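# Sand guide coat off the taped area of a board

## Task

Using the sander, remove the thin dark guide coat from the board within the area bordered by blue tape; a few leftover specks there are acceptable. Beyond the tape the guide coat has to remain, though light scuffing and a handful of bare specks are tolerated. Cutting through to below the primer at any spot means failure. When finished, move the tool away from the board.

## Robot and tools

Robot: one six-joint arm (shoulder pan, shoulder lift, elbow, wrist 1, wrist 2, wrist 3) carrying a rotary sander rather than a gripper. The pad is 127 mm in diameter and faces along the tool point's +z axis. The tool point sits where the tool's spin axis meets the face of the disc. A flat block projects roughly 9 cm from the last joint's axis toward the sander's -y side and rotates with it, so watch its clearance.

Frames: positions in results use the scene frame. Its origin is on the table top directly beneath the arm base, +z is up, and +y is to the left when facing along +x. The base may be slightly tilted, and the reported tool position can be a little off, more so at long reach. Motion commands, however, are given in the tool point's own axes.

execute_actions(actions): actions is a list of actions run in sequence. Each action is a list of up to 15 rows, one row per 1/30 s control step; if fewer than 15 rows are given, the last row repeats to fill the 15 steps (0.5 s per action). Each row has 7 numbers in [-1, 1]: dx, dy, dz, rx, ry, rz, run. The first six are an offset, not a pose: the tool point's target relative to where it was measured at the start of that action (for the first action in a call, the pose in the latest result), expressed in tool axes. Every row is relative to that same starting pose, not stacked on the previous row. Scale: 1.0 = 0.6 m for dx, dy, dz, and 180 degrees for the rotation vector rx, ry, rz. Each step is clipped to at most 100 mm and 16 degrees away from the measured pose, so a big offset can take several actions. The seventh number switches the sander: above 0.01 is on, anything else off. The setting persists across actions and while you write, so finish sanding actions with 0. After switching off, the pad spins down for 1 to 2 s and still cuts. An empty list just returns the current state and images.

move(target, speed, blocking): target is one 7-number row, an offset in tool axes from the pose shown in the latest result, with the same scaling and run value as above (run is sent at the start). The tool point travels a straight path toward it, lasting 0.5 to 10 s; anything longer is cut off at 10 s. speed is the path's top speed in m/s, 0.002 to 0.5 (default 0.25); rotation is capped at twice that value in rad/s. The path ignores obstacles, and the real motion lags and may overshoot speed, especially with the arm nearly straight. blocking=false returns after 0.5 s while motion continues; then use wait or stop before any other motion command. The result adds a move: line: done (at rest near target), off_target, moving, held or fault, plus limits such as paced (command clipped) or held (a check blocked some steps, after which it may speed up), and the distance left to target.

wait(seconds): 0 to 10 s with the arm holding its last command; ends early if a running move finishes. stop(): brakes a running move; needs stopping distance. The sander is not stopped by it.

zoom_image(camera, region): camera is cam_head_left, cam_head_right or cam_wrist; region [x0, y0, x1, y1] in image pixels, origin top-left, at most 504 by 504. All images are 504x504; cam_wrist is a fisheye mounted on the hand, the two head cameras are fixed. Calibration matrices are provided; they may be off by a couple of degrees and millimetres.

finished_scene(scene): pass the current scene's number to end it permanently; its result states success and gives the next task. Only call it after moving clear and switching the sander off.

Result lines: the state line gives end_effector_position (m), end_effector_quat_wxyz, and linear and angular velocities (m/s, rad/s) in the scene frame. force_n and torque_nm are wrist-sensor readings at the tool point in tool axes (n/a before the first action); pressing the pad down shows negative force_n z, and torque_nm x and y show which rim of the pad carries the load. Expect noise and a constant force bias, usually under 4 N. Hand target is the pose the controller is currently steering to. A pose unreachable line means the clearance check altered or refused the command (a mount under the base counts as arm). MOTOR HOT appears from 70 °C; at 85 °C an OVER-TEMPERATURE FAULT brakes the arm until it cools.

Faults: if any joint's contact torque reaches its limit (136 N m for shoulder pan, shoulder lift, elbow; 25.4 N m for each wrist joint) or any outside force reaches 150 N, the arm halts for 10 s, yields to the contact, drops the rest of the call and the sander turns off. The arm is stiff, so aiming even slightly below the surface can trigger this; faster contact also hits harder. Joint ranges (rad): pan -3.142 to 3.142, elbow 0 to 3.142, the others -6.283 to 6.283.

Technique and cautions: the pad cuts only where it presses, faster with more pressure and longer dwell, and the foam compresses only a fraction of a millimetre, so a tilted pad cuts with one edge. Keep the pad parallel to the board (use torque x/y to level it), approach slowly, use light steady contact, keep moving, and avoid lingering or crossing onto the tape border. Overworking any spot risks breaking through the primer. Avoid slams, hard pushes, and knocking anything over; lift off and switch off at the end.

Each tool is called after "Call:" by a JSON object that holds its "name" and its "arguments".

## Session

Call:
{"name": "execute_actions", "arguments": {"actions": []}}

Scene clock: 0.00 s.
end_effector_position=(+0.4929, +0.1086, +0.6096) force_n=(-1.5, +1.4, -0.5) torque_nm=(+0.19, +0.34, -0.27) end_effector_quat_wxyz=(+0.082, +0.725, +0.641, -0.239) end_effector_velocity=(-0.000, +0.000, -0.000) end_effector_angular_velocity=(+0.001, +0.000, +0.001)
Joint positions: [-0.339 -1.814  1.65  -1.405 -1.569 -1.911]
Joint velocities: [ 0.001 -0.    -0.     0.     0.     0.   ]
Hand target: +0.493, +0.109, +0.610; +0.082, +0.725, +0.641, -0.239

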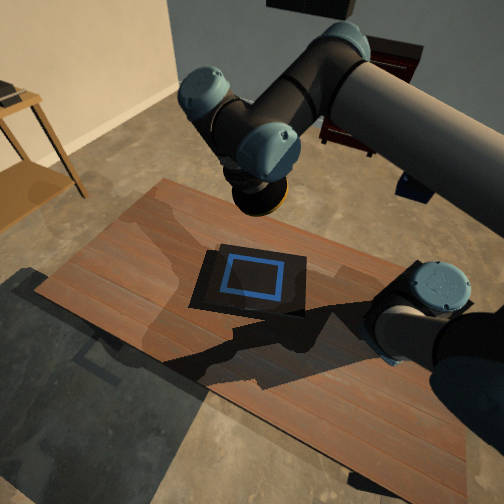

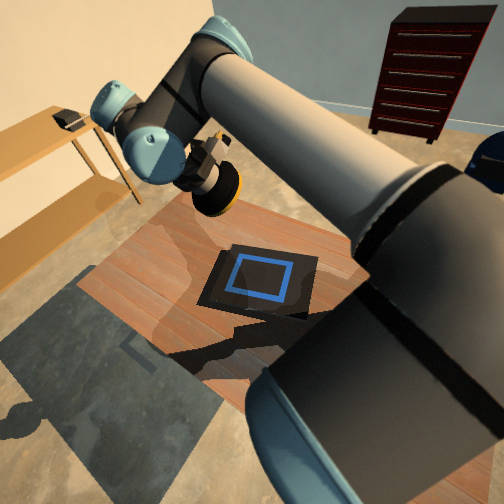

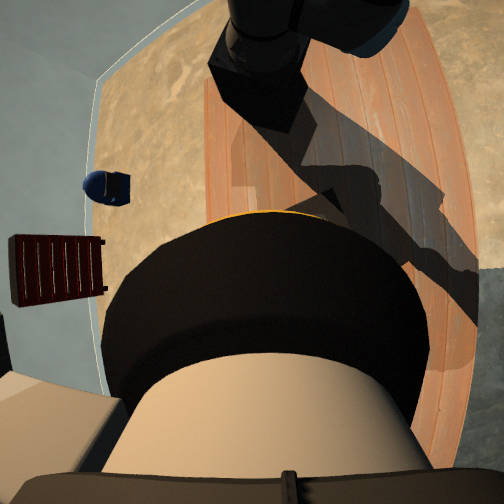

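Call:
{"name": "zoom_image", "arguments": {"camera": "cam_head_left", "region": [180, 230, 320, 330]}}

Call:
{"name": "zoom_image", "arguments": {"camera": "cam_head_right", "region": [190, 230, 330, 330]}}

Region (180, 230, 320, 330) of cam_head_left's 504x504 image, scaled by 3.600, with more detail than that image has; it fills the top 360 rows of this view, and the rest is white.

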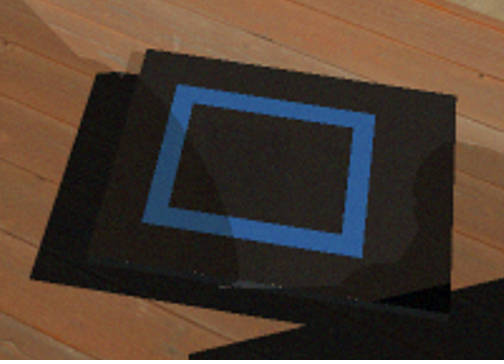

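Region (190, 230, 330, 330) of cam_head_right's 504x504 image, scaled by 3.600, with more detail than that image has; it fills the top 360 rows of this view, and the rest is white.

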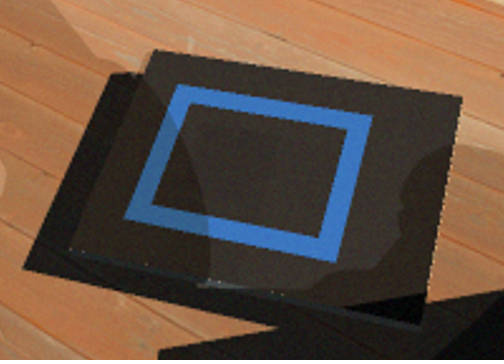

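Call:
{"name": "move", "arguments": {"target": [0.1862,0.5127,0.5383,-0.0920,0.1354,-0.1268,0], "speed": 0.3}}

Scene clock: 36.33 s.
end_effector_position=(+0.7200, +0.0197, +0.2205) force_n=(-1.2, +1.6, -0.8) torque_nm=(+0.14, +0.14, -0.09) end_effector_quat_wxyz=(-0.000, +0.599, +0.800, -0.000) end_effector_velocity=(+0.002, -0.000, -0.002) end_effector_angular_velocity=(+0.001, +0.000, +0.001)
Joint positions: [-0.187 -0.958  1.597 -2.321 -1.07  -2.137]
Joint velocities: [ 0.001  0.006 -0.006 -0.     0.001 -0.   ]
Hand target: +0.720, +0.020, +0.220; -0.000, +0.599, +0.801, -0.000
Off the commanded pose: 0.001 m, 0 deg.
move: done
camera_calibration (this result's frames):
cam_wrist: T_world_to_cam=[[-0.279667, 0.959458, -0.0350135, 0.200211], [0.932707, 0.280157, 0.227088, -0.676982], [0.227691, 0.0308519, -0.973245, 0.157786], [0, 0, 0, 1]] pos_world=[0.651492, -0.00730062, 0.314309]

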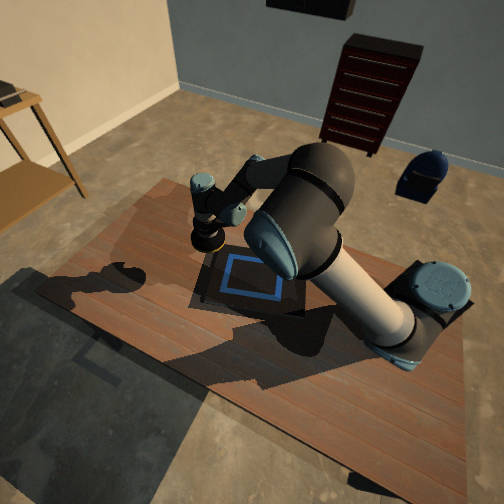

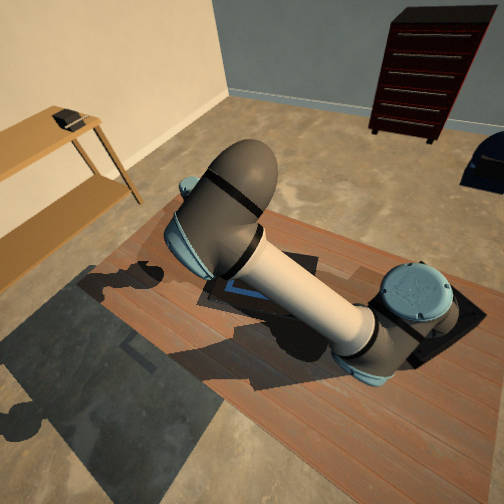

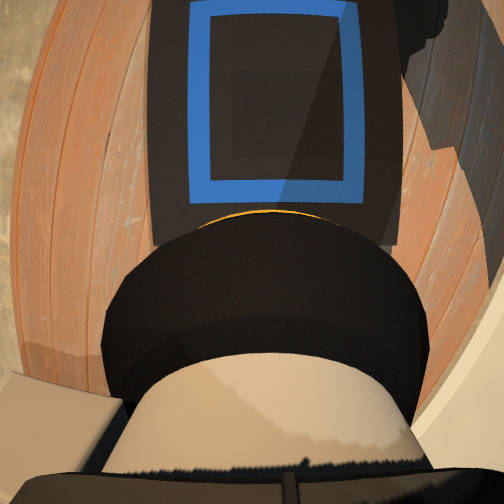

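Call:
{"name": "zoom_image", "arguments": {"camera": "cam_wrist", "region": [140, 0, 410, 250]}}

Region (140, 0, 410, 250) of cam_wrist's 504x504 image, scaled by 1.867, with more detail than that image has; it fills the top 467 rows of this view, and the rest is white.

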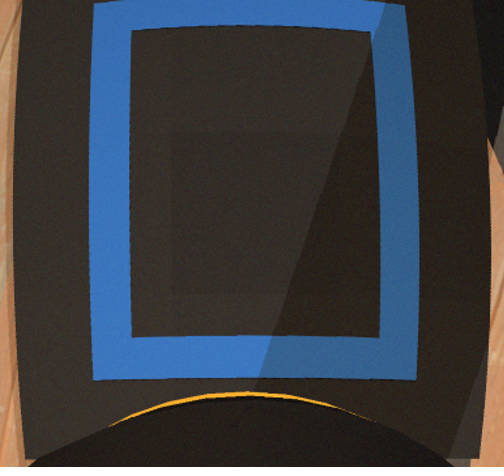

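Call:
{"name": "move", "arguments": {"target": [0.02055,-0.31752,0.2425,0,0,-0.0028,0], "speed": 0.25}}

Scene clock: 56.07 s.
end_effector_position=(+0.5340, -0.0223, +0.0753) force_n=(-0.3, +1.0, +0.3) torque_nm=(+0.14, +0.13, -0.20) end_effector_quat_wxyz=(-0.000, +0.596, +0.803, -0.000) end_effector_velocity=(-0.001, -0.001, -0.002) end_effector_angular_velocity=(-0.001, -0.003, +0.001)
Joint positions: [-0.209 -0.791  2.075 -2.955 -1.068 -2.171]
Joint velocities: [-0.     0.005  0.003 -0.011  0.     0.001]
Hand target: +0.534, -0.022, +0.075; -0.000, +0.596, +0.803, -0.000
Off the commanded pose: 0.000 m, 0 deg.
move: done
camera_calibration (this result's frames):
cam_wrist: T_world_to_cam=[[-0.288097, 0.956966, -0.0348582, 0.187865], [0.930264, 0.288323, 0.22689, -0.457209], [0.227176, 0.032939, -0.973296, 0.0604688], [0, 0, 0, 1]] pos_world=[0.465711, -0.0499488, 0.169139]

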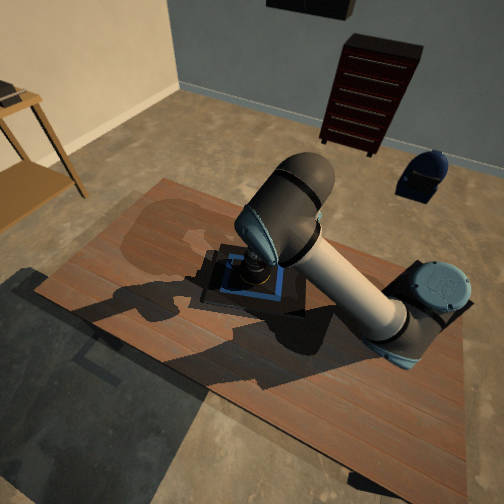

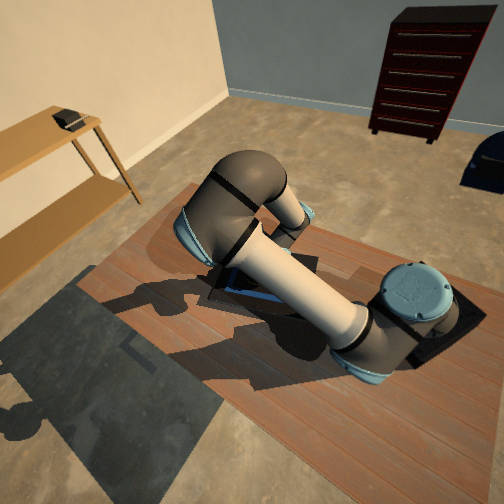

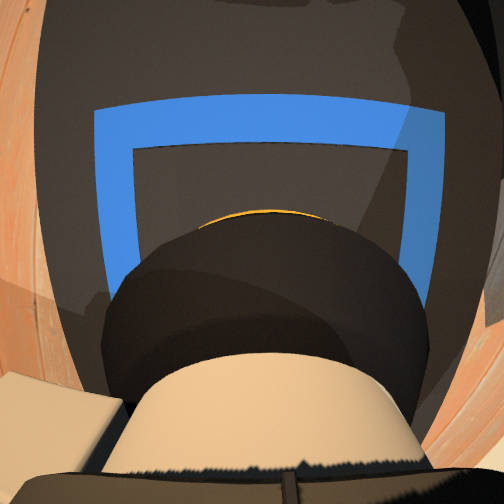

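Call:
{"name": "zoom_image", "arguments": {"camera": "cam_wrist", "region": [80, 90, 180, 190]}}

Call:
{"name": "zoom_image", "arguments": {"camera": "cam_wrist", "region": [360, 90, 460, 190]}}

Region (80, 90, 180, 190) of cam_wrist's 504x504 image, scaled by 5.040, with more detail than that image has.

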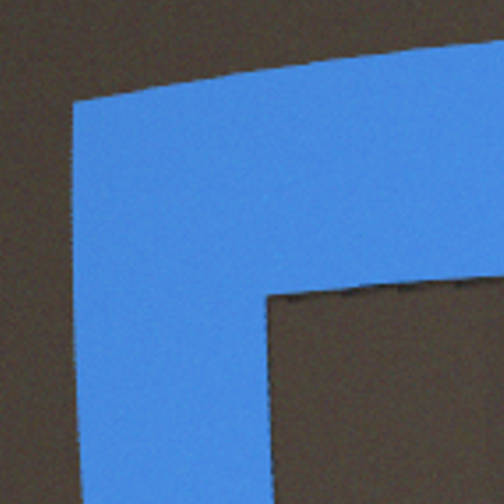

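Region (360, 90, 460, 190) of cam_wrist's 504x504 image, scaled by 5.040, with more detail than that image has.

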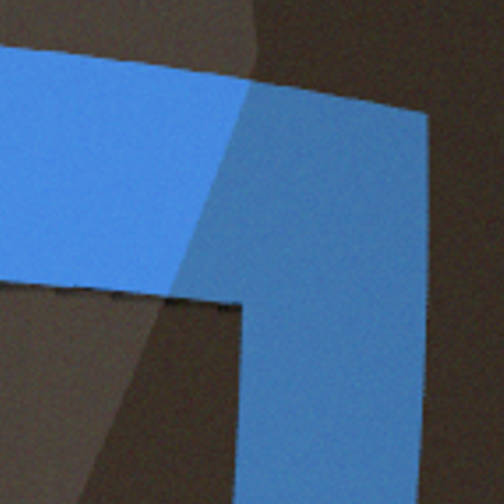

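Call:
{"name": "move", "arguments": {"target": [0,0,0.042,0,0,0,0], "speed": 0.05}}

Scene clock: 70.13 s.
end_effector_position=(+0.5340, -0.0224, +0.0504) force_n=(-2.0, +1.1, +0.4) torque_nm=(+0.23, +0.30, -0.26) end_effector_quat_wxyz=(-0.000, +0.596, +0.803, -0.000) end_effector_velocity=(-0.000, -0.001, -0.002) end_effector_angular_velocity=(-0.001, +0.001, -0.000)
Joint positions: [-0.185 -0.728  2.046 -3.002 -1.071 -2.144]
Joint velocities: [ 0.002  0.006 -0.003 -0.004 -0.002  0.002]
Hand target: +0.534, -0.022, +0.050; -0.000, +0.596, +0.803, -0.000
Off the commanded pose: 0.000 m, 0 deg.
move: done
camera_calibration (this result's frames):
cam_wrist: T_world_to_cam=[[-0.288116, 0.956961, -0.0348593, 0.187049], [0.930273, 0.288344, 0.226826, -0.451522], [0.227115, 0.0329237, -0.973311, 0.0362554], [0, 0, 0, 1]] pos_world=[0.465696, -0.0499992, 0.144225]

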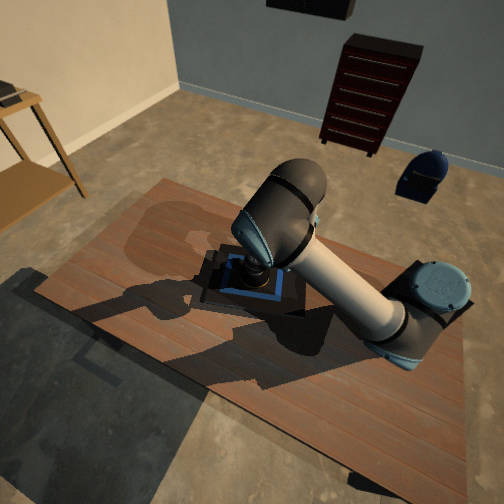

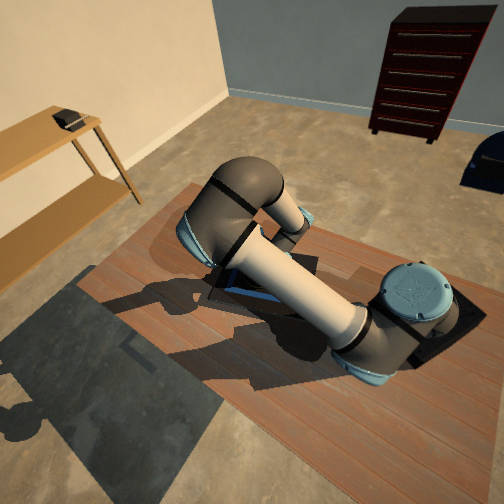

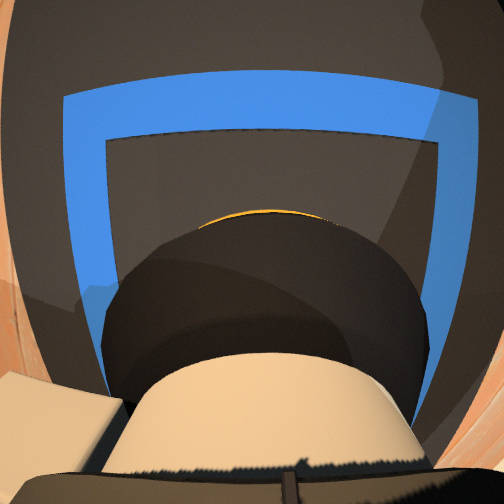

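Call:
{"name": "execute_actions", "arguments": {"actions": [[[0,0,0.002,0,0,0,0]]]}}

Scene clock: 71.60 s.
end_effector_position=(+0.5340, -0.0224, +0.0492) force_n=(-3.3, +1.3, -0.7) torque_nm=(+0.25, +0.60, +0.03) end_effector_quat_wxyz=(-0.000, +0.596, +0.803, -0.000) end_effector_velocity=(+0.000, +0.000, -0.000) end_effector_angular_velocity=(+0.001, -0.000, -0.000)
Joint positions: [-0.184 -0.725  2.045 -3.004 -1.071 -2.143]
Joint velocities: [-0.     0.    -0.    -0.     0.001  0.   ]
Hand target: +0.534, -0.022, +0.049; -0.000, +0.596, +0.803, -0.000
Off the commanded pose: 0.000 m, 0 deg.
camera_calibration (this result's frames):
cam_wrist: T_world_to_cam=[[-0.288117, 0.956961, -0.0348599, 0.187012], [0.930273, 0.288344, 0.226824, -0.451255], [0.227113, 0.0329225, -0.973312, 0.0351109], [0, 0, 0, 1]] pos_world=[0.465697, -0.050002, 0.143048]

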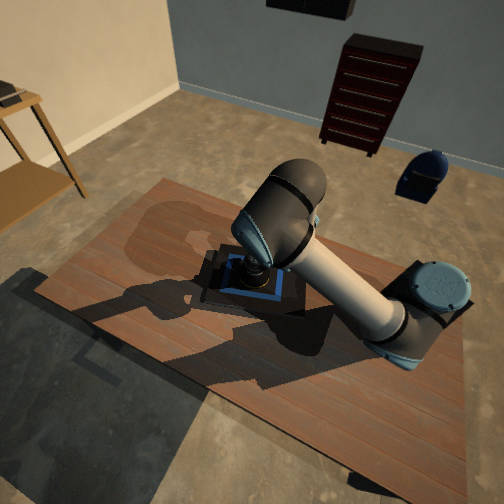

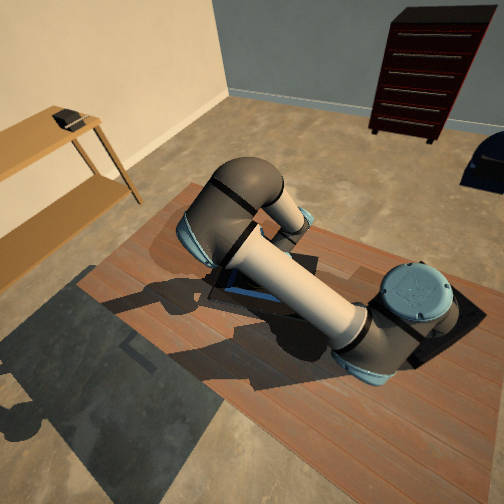

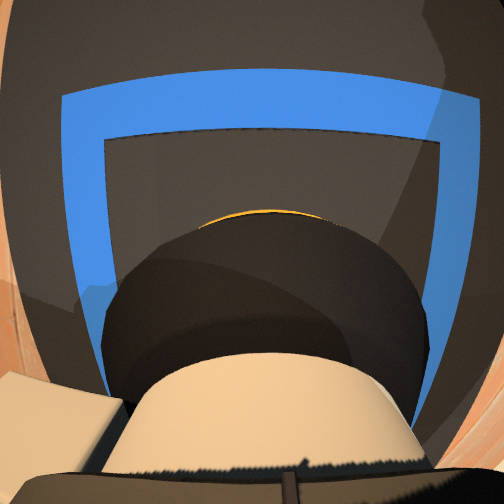

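Call:
{"name": "execute_actions", "arguments": {"actions": [[[0,0,0.0015,0,0,0,0]]]}}

Scene clock: 73.50 s.
end_effector_position=(+0.5340, -0.0224, +0.0483) force_n=(-1.3, +1.5, +0.7) torque_nm=(+0.28, +0.25, -0.19) end_effector_quat_wxyz=(-0.000, +0.596, +0.803, -0.000) end_effector_velocity=(-0.000, +0.000, -0.000) end_effector_angular_velocity=(+0.001, +0.000, -0.000)
Joint positions: [-0.183 -0.723  2.044 -3.005 -1.071 -2.142]
Joint velocities: [ 0.     0.    -0.     0.     0.001  0.   ]
Hand target: +0.534, -0.022, +0.048; -0.000, +0.596, +0.803, -0.000
Off the commanded pose: 0.000 m, 0 deg.
camera_calibration (this result's frames):
cam_wrist: T_world_to_cam=[[-0.288118, 0.95696, -0.0348599, 0.186983], [0.930274, 0.288346, 0.226822, -0.451055], [0.227111, 0.032922, -0.973312, 0.0342569], [0, 0, 0, 1]] pos_world=[0.465697, -0.0500038, 0.14217]

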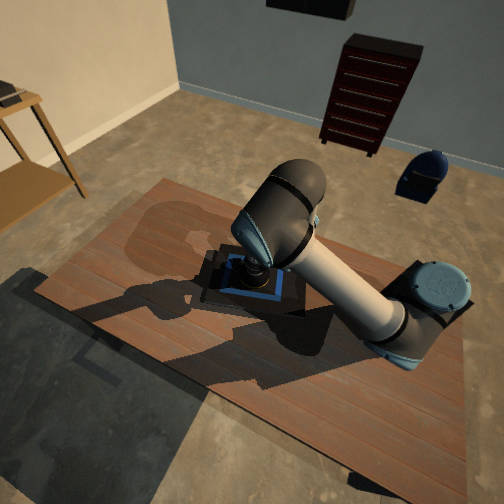

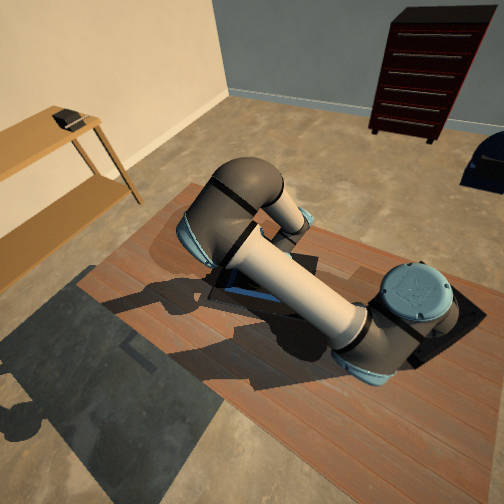

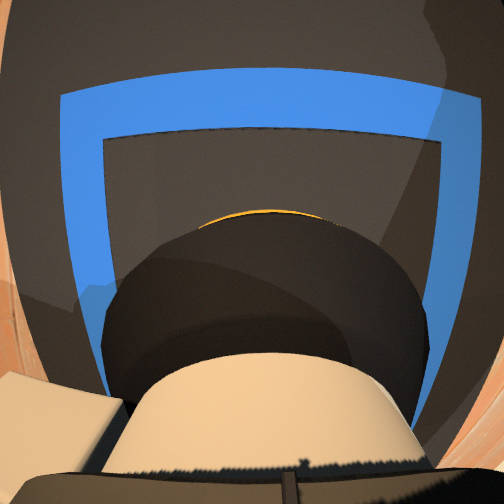

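Call:
{"name": "execute_actions", "arguments": {"actions": [[[0,0,0.0015,0,0,0,0]]]}}

Scene clock: 74.83 s.
end_effector_position=(+0.5340, -0.0224, +0.0475) force_n=(-0.5, +1.7, -0.4) torque_nm=(+0.39, +0.19, -0.15) end_effector_quat_wxyz=(-0.000, +0.596, +0.803, -0.000) end_effector_velocity=(+0.000, +0.000, -0.000) end_effector_angular_velocity=(+0.000, -0.001, +0.001)
Joint positions: [-0.183 -0.72   2.043 -3.007 -1.071 -2.141]
Joint velocities: [ 0.     0.    -0.    -0.001  0.    -0.   ]
Hand target: +0.534, -0.022, +0.047; -0.000, +0.596, +0.803, -0.000
Off the commanded pose: 0.000 m, 0 deg.
camera_calibration (this result's frames):
cam_wrist: T_world_to_cam=[[-0.288119, 0.95696, -0.0348599, 0.186955], [0.930274, 0.288347, 0.226819, -0.450855], [0.227109, 0.0329217, -0.973313, 0.033403], [0, 0, 0, 1]] pos_world=[0.465698, -0.0500058, 0.141291]

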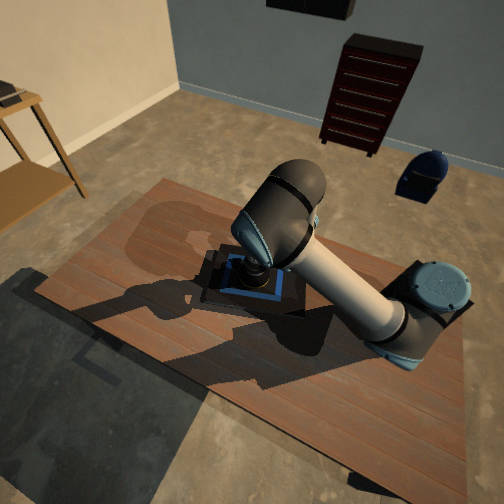

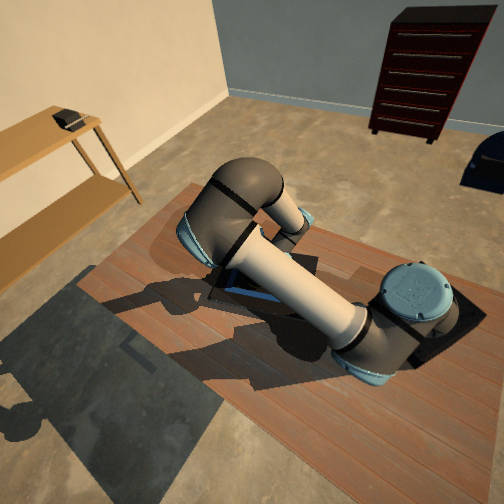

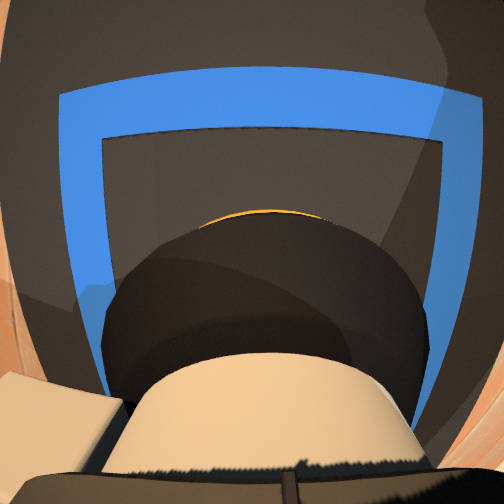

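Call:
{"name": "execute_actions", "arguments": {"actions": [[[0,0,0.0013,0,0,0,0]]]}}

Scene clock: 75.87 s.
end_effector_position=(+0.5340, -0.0224, +0.0467) force_n=(-0.1, +1.8, +0.6) torque_nm=(+0.24, +0.11, -0.17) end_effector_quat_wxyz=(-0.000, +0.596, +0.803, -0.000) end_effector_velocity=(+0.000, -0.000, +0.000) end_effector_angular_velocity=(+0.001, -0.001, -0.000)
Joint positions: [-0.182 -0.718  2.042 -3.008 -1.071 -2.14 ]
Joint velocities: [-0.001  0.    -0.    -0.     0.001  0.   ]
Hand target: +0.534, -0.022, +0.047; -0.000, +0.596, +0.803, -0.000
Off the commanded pose: 0.000 m, 0 deg.
camera_calibration (this result's frames):
cam_wrist: T_world_to_cam=[[-0.288119, 0.95696, -0.0348599, 0.18693], [0.930274, 0.288347, 0.226818, -0.450682], [0.227107, 0.0329212, -0.973313, 0.0326628], [0, 0, 0, 1]] pos_world=[0.465698, -0.0500075, 0.14053]

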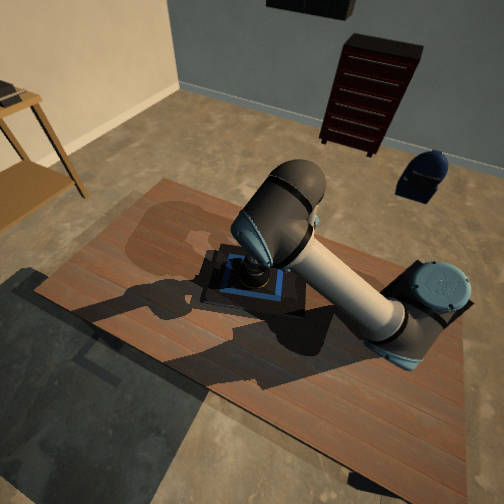

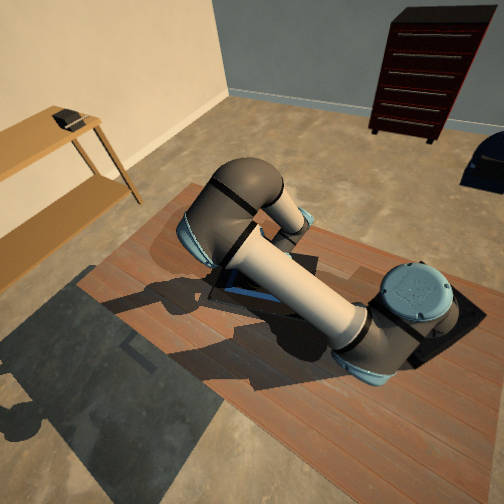

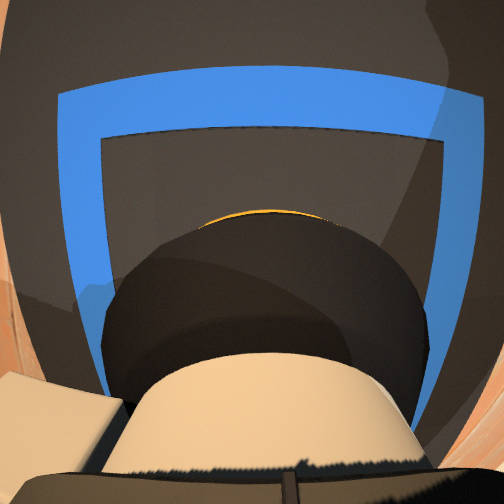

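Call:
{"name": "execute_actions", "arguments": {"actions": [[[0,0,0.0012,0,0,0,0]]]}}

Scene clock: 77.30 s.
end_effector_position=(+0.5340, -0.0224, +0.0460) force_n=(-1.2, +2.1, +1.0) torque_nm=(+0.37, +0.17, -0.22) end_effector_quat_wxyz=(-0.000, +0.596, +0.803, -0.000) end_effector_velocity=(+0.000, -0.000, -0.000) end_effector_angular_velocity=(-0.001, -0.001, +0.001)
Joint positions: [-0.181 -0.717  2.041 -3.01  -1.071 -2.14 ]
Joint velocities: [-0.     0.    -0.    -0.001 -0.001 -0.001]
Hand target: +0.534, -0.022, +0.046; -0.000, +0.596, +0.803, -0.000
Off the commanded pose: 0.000 m, 0 deg.
camera_calibration (this result's frames):
cam_wrist: T_world_to_cam=[[-0.28812, 0.95696, -0.0348599, 0.186908], [0.930274, 0.288348, 0.226816, -0.450522], [0.227105, 0.0329209, -0.973314, 0.0319795], [0, 0, 0, 1]] pos_world=[0.465698, -0.050009, 0.139827]

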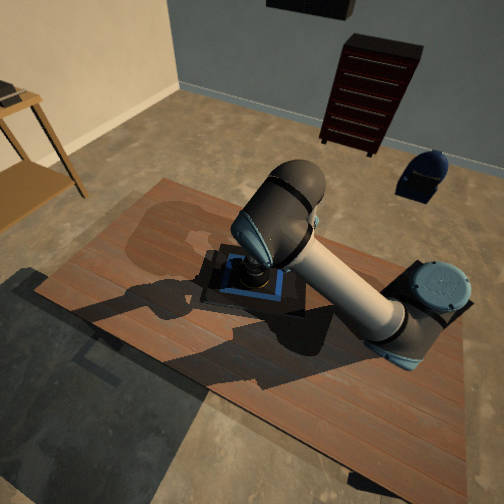

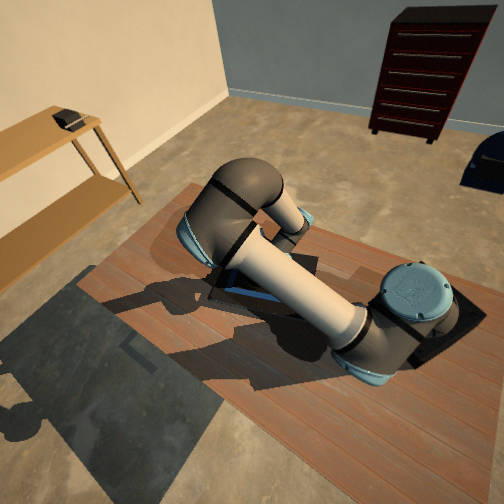

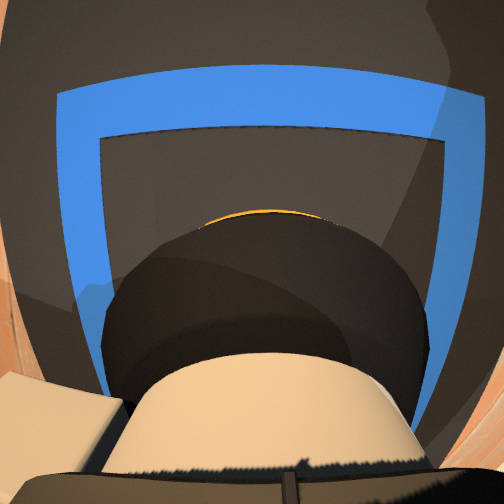

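Call:
{"name": "execute_actions", "arguments": {"actions": [[[0,0,0.0012,0,0,0,0]]]}}

Scene clock: 79.07 s.
end_effector_position=(+0.5340, -0.0224, +0.0453) force_n=(-2.9, -0.2, -0.3) torque_nm=(+0.03, +0.57, -0.10) end_effector_quat_wxyz=(-0.000, +0.596, +0.803, -0.000) end_effector_velocity=(+0.000, -0.000, -0.000) end_effector_angular_velocity=(-0.000, -0.000, -0.000)
Joint positions: [-0.181 -0.715  2.04  -3.011 -1.071 -2.139]
Joint velocities: [ 0.     0.    -0.001 -0.     0.     0.001]
Hand target: +0.534, -0.022, +0.045; -0.000, +0.596, +0.803, -0.000
Off the commanded pose: 0.000 m, 0 deg.
camera_calibration (this result's frames):
cam_wrist: T_world_to_cam=[[-0.288121, 0.956959, -0.03486, 0.186885], [0.930274, 0.288349, 0.226814, -0.450362], [0.227104, 0.0329206, -0.973314, 0.0312963], [0, 0, 0, 1]] pos_world=[0.465698, -0.0500105, 0.139124]

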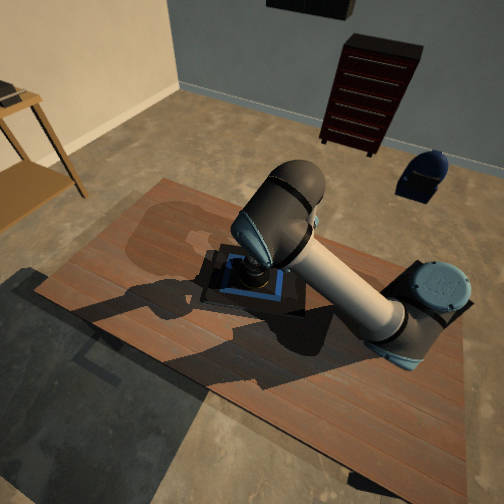

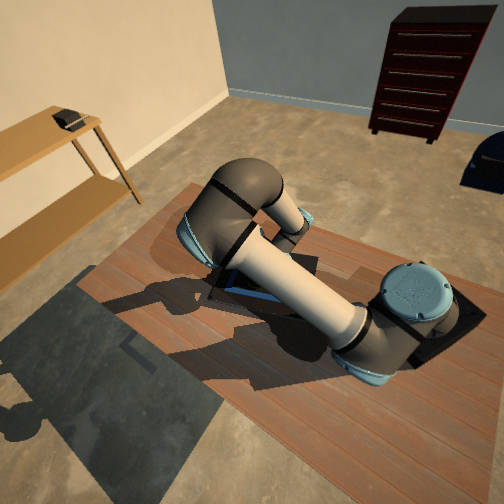

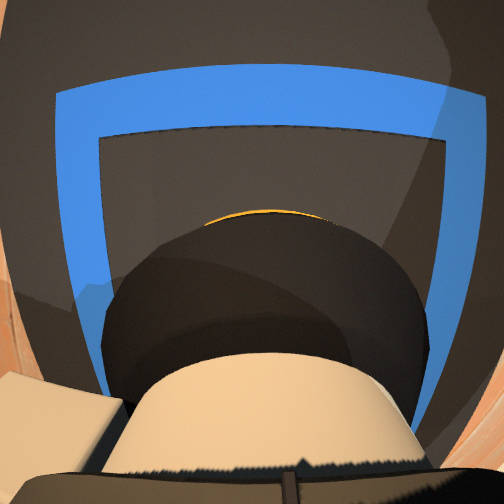

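Call:
{"name": "execute_actions", "arguments": {"actions": [[[0,0,0.001,0,0,0,0]]]}}

Scene clock: 80.13 s.
end_effector_position=(+0.5340, -0.0224, +0.0447) force_n=(-1.0, +2.1, -0.2) torque_nm=(+0.36, +0.27, -0.18) end_effector_quat_wxyz=(-0.000, +0.596, +0.803, -0.000) end_effector_velocity=(+0.000, -0.000, +0.000) end_effector_angular_velocity=(-0.001, -0.001, +0.000)
Joint positions: [-0.18  -0.713  2.039 -3.012 -1.071 -2.138]
Joint velocities: [-0.     0.    -0.    -0.001 -0.     0.   ]
Hand target: +0.534, -0.022, +0.045; -0.000, +0.596, +0.803, -0.000
Off the commanded pose: 0.000 m, 0 deg.
camera_calibration (this result's frames):
cam_wrist: T_world_to_cam=[[-0.288122, 0.956959, -0.0348602, 0.186867], [0.930274, 0.28835, 0.226813, -0.450229], [0.227102, 0.0329202, -0.973314, 0.0307269], [0, 0, 0, 1]] pos_world=[0.465699, -0.0500118, 0.138539]

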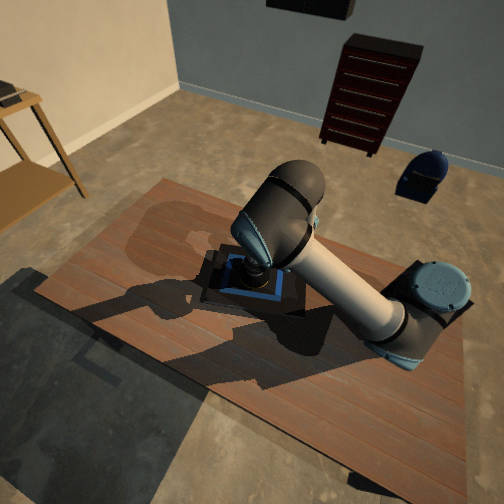

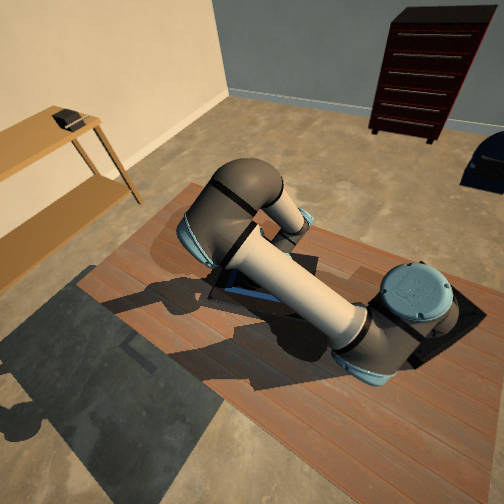

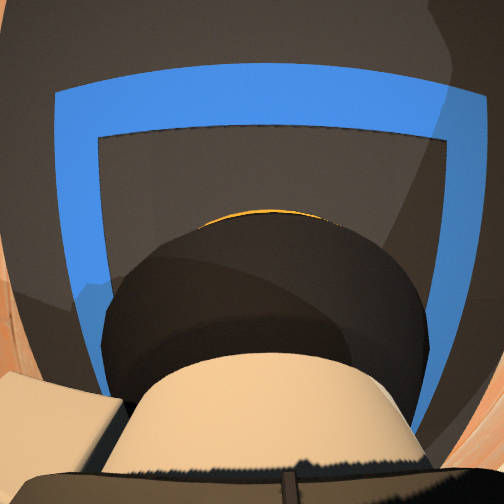

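Call:
{"name": "execute_actions", "arguments": {"actions": [[[0,0,0.001,0,0,0,0]]]}}

Scene clock: 81.30 s.
end_effector_position=(+0.5340, -0.0224, +0.0441) force_n=(-1.1, +3.4, +1.4) torque_nm=(+0.51, +0.30, -0.22) end_effector_quat_wxyz=(-0.000, +0.596, +0.803, -0.000) end_effector_velocity=(-0.000, -0.000, -0.000) end_effector_angular_velocity=(-0.001, -0.000, +0.001)
Joint positions: [-0.179 -0.712  2.038 -3.013 -1.071 -2.138]
Joint velocities: [ 0.     0.     0.    -0.001 -0.001 -0.   ]
Hand target: +0.534, -0.022, +0.044; -0.000, +0.596, +0.803, -0.000
Off the commanded pose: 0.000 m, 0 deg.
camera_calibration (this result's frames):
cam_wrist: T_world_to_cam=[[-0.288122, 0.956959, -0.0348603, 0.186848], [0.930275, 0.288351, 0.226811, -0.450096], [0.227101, 0.0329197, -0.973315, 0.0301576], [0, 0, 0, 1]] pos_world=[0.465699, -0.0500131, 0.137953]

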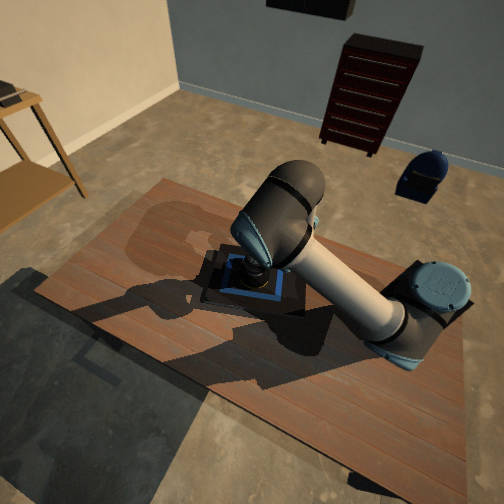

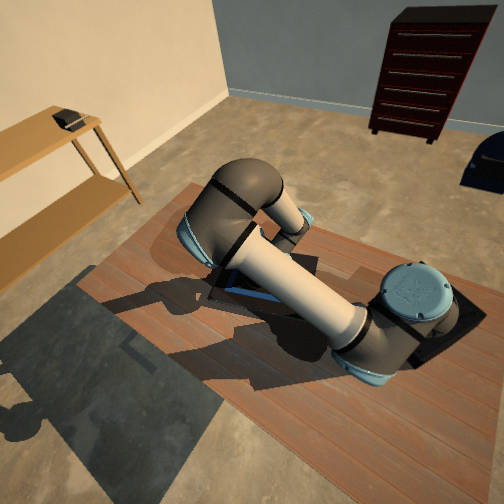

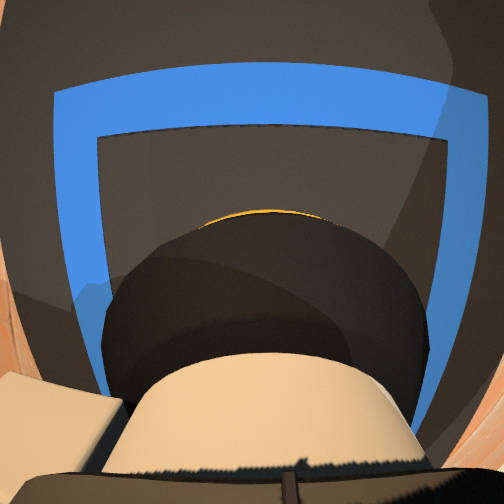

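Call:
{"name": "execute_actions", "arguments": {"actions": [[[0,0,0.001,0,0,0,0]]]}}

Scene clock: 82.33 s.
end_effector_position=(+0.5340, -0.0224, +0.0435) force_n=(-0.1, +2.3, +0.4) torque_nm=(+0.33, +0.17, -0.09) end_effector_quat_wxyz=(-0.000, +0.596, +0.803, -0.000) end_effector_velocity=(-0.000, +0.000, -0.000) end_effector_angular_velocity=(+0.000, -0.000, +0.001)
Joint positions: [-0.179 -0.711  2.038 -3.014 -1.071 -2.137]
Joint velocities: [ 0.     0.     0.    -0.001  0.    -0.001]
Hand target: +0.534, -0.022, +0.044; -0.000, +0.596, +0.803, -0.000
Off the commanded pose: 0.000 m, 0 deg.
camera_calibration (this result's frames):
cam_wrist: T_world_to_cam=[[-0.288123, 0.956959, -0.0348602, 0.186829], [0.930275, 0.288351, 0.22681, -0.449963], [0.227099, 0.0329195, -0.973315, 0.0295883], [0, 0, 0, 1]] pos_world=[0.465699, -0.0500144, 0.137367]

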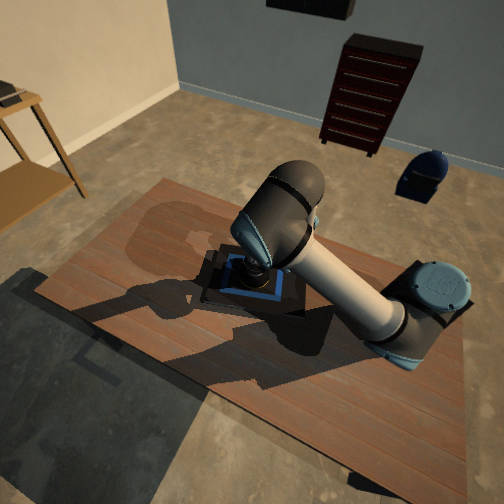

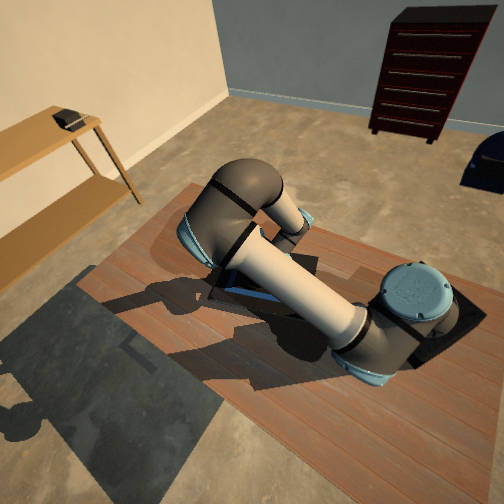

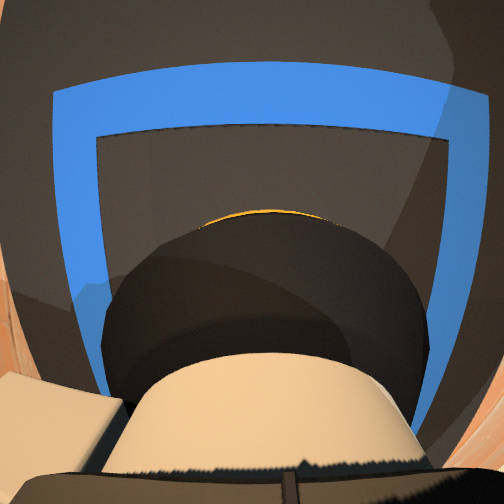

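Call:
{"name": "execute_actions", "arguments": {"actions": [[[0,0,0.001,0,0,0,0]]]}}

Scene clock: 83.50 s.
end_effector_position=(+0.5340, -0.0224, +0.0430) force_n=(-3.8, +2.5, -4.0) torque_nm=(+0.41, +0.71, -0.17) end_effector_quat_wxyz=(-0.000, +0.596, +0.803, -0.000) end_effector_velocity=(+0.000, +0.001, -0.000) end_effector_angular_velocity=(+0.001, -0.000, +0.000)
Joint positions: [-0.178 -0.709  2.037 -3.015 -1.071 -2.137]
Joint velocities: [ 0.001  0.    -0.001 -0.     0.001  0.001]
Hand target: +0.534, -0.022, +0.043; -0.000, +0.596, +0.803, -0.000
Off the commanded pose: 0.000 m, 0 deg.
camera_calibration (this result's frames):
cam_wrist: T_world_to_cam=[[-0.288125, 0.956958, -0.0348655, 0.186813], [0.930271, 0.288354, 0.226819, -0.449833], [0.22711, 0.0329179, -0.973313, 0.0290165], [0, 0, 0, 1]] pos_world=[0.465703, -0.050016, 0.136786]

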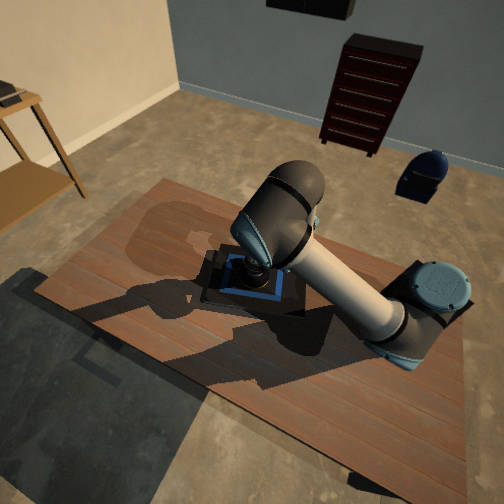

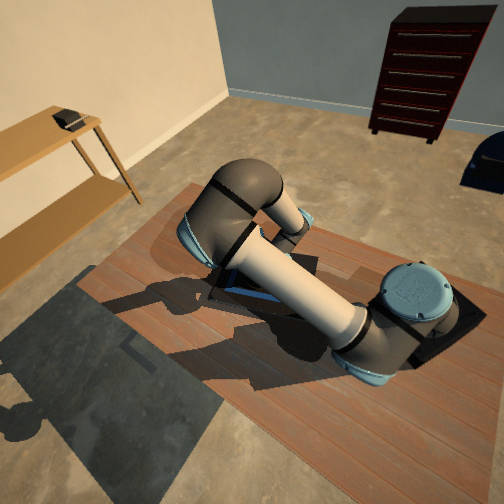

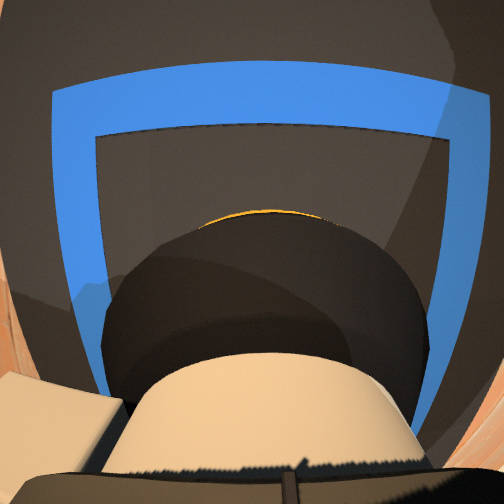

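Contact beginning. Smaller step.

Call:
{"name": "execute_actions", "arguments": {"actions": [[[0,0,0.0004,0,0,0,0]]]}}

Scene clock: 84.53 s.
end_effector_position=(+0.5340, -0.0224, +0.0427) force_n=(-0.7, -1.3, -12.9) torque_nm=(+0.34, +0.50, -0.12) end_effector_quat_wxyz=(-0.000, +0.596, +0.803, -0.000) end_effector_velocity=(-0.000, +0.000, -0.000) end_effector_angular_velocity=(+0.001, +0.000, +0.001)
Joint positions: [-0.178 -0.709  2.037 -3.015 -1.072 -2.136]
Joint velocities: [ 0.     0.     0.    -0.     0.001 -0.001]
Hand target: +0.534, -0.022, +0.043; -0.000, +0.596, +0.803, -0.000
Off the commanded pose: 0.000 m, 0 deg.
camera_calibration (this result's frames):
cam_wrist: T_world_to_cam=[[-0.288128, 0.956957, -0.0348744, 0.18681], [0.930267, 0.288359, 0.226831, -0.449785], [0.227124, 0.0329138, -0.97331, 0.0287859], [0, 0, 0, 1]] pos_world=[0.465708, -0.0500172, 0.136558]

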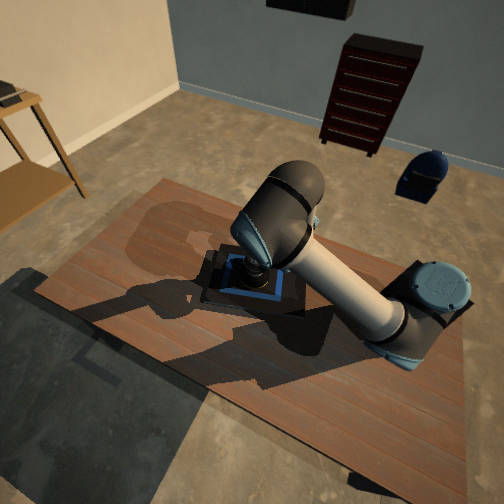

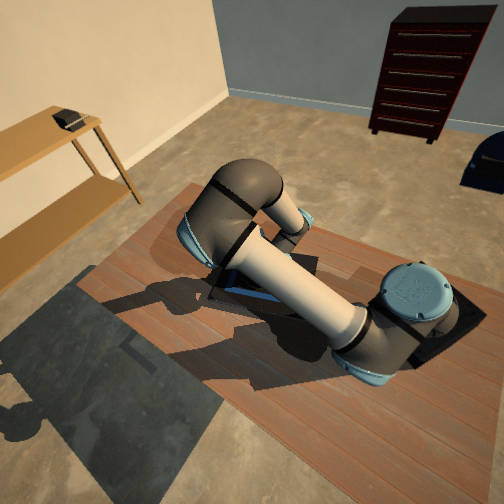

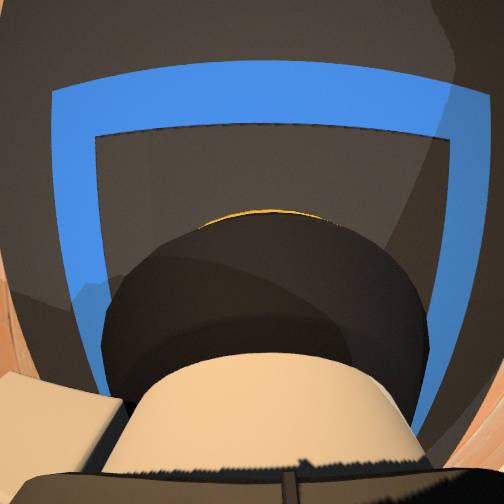

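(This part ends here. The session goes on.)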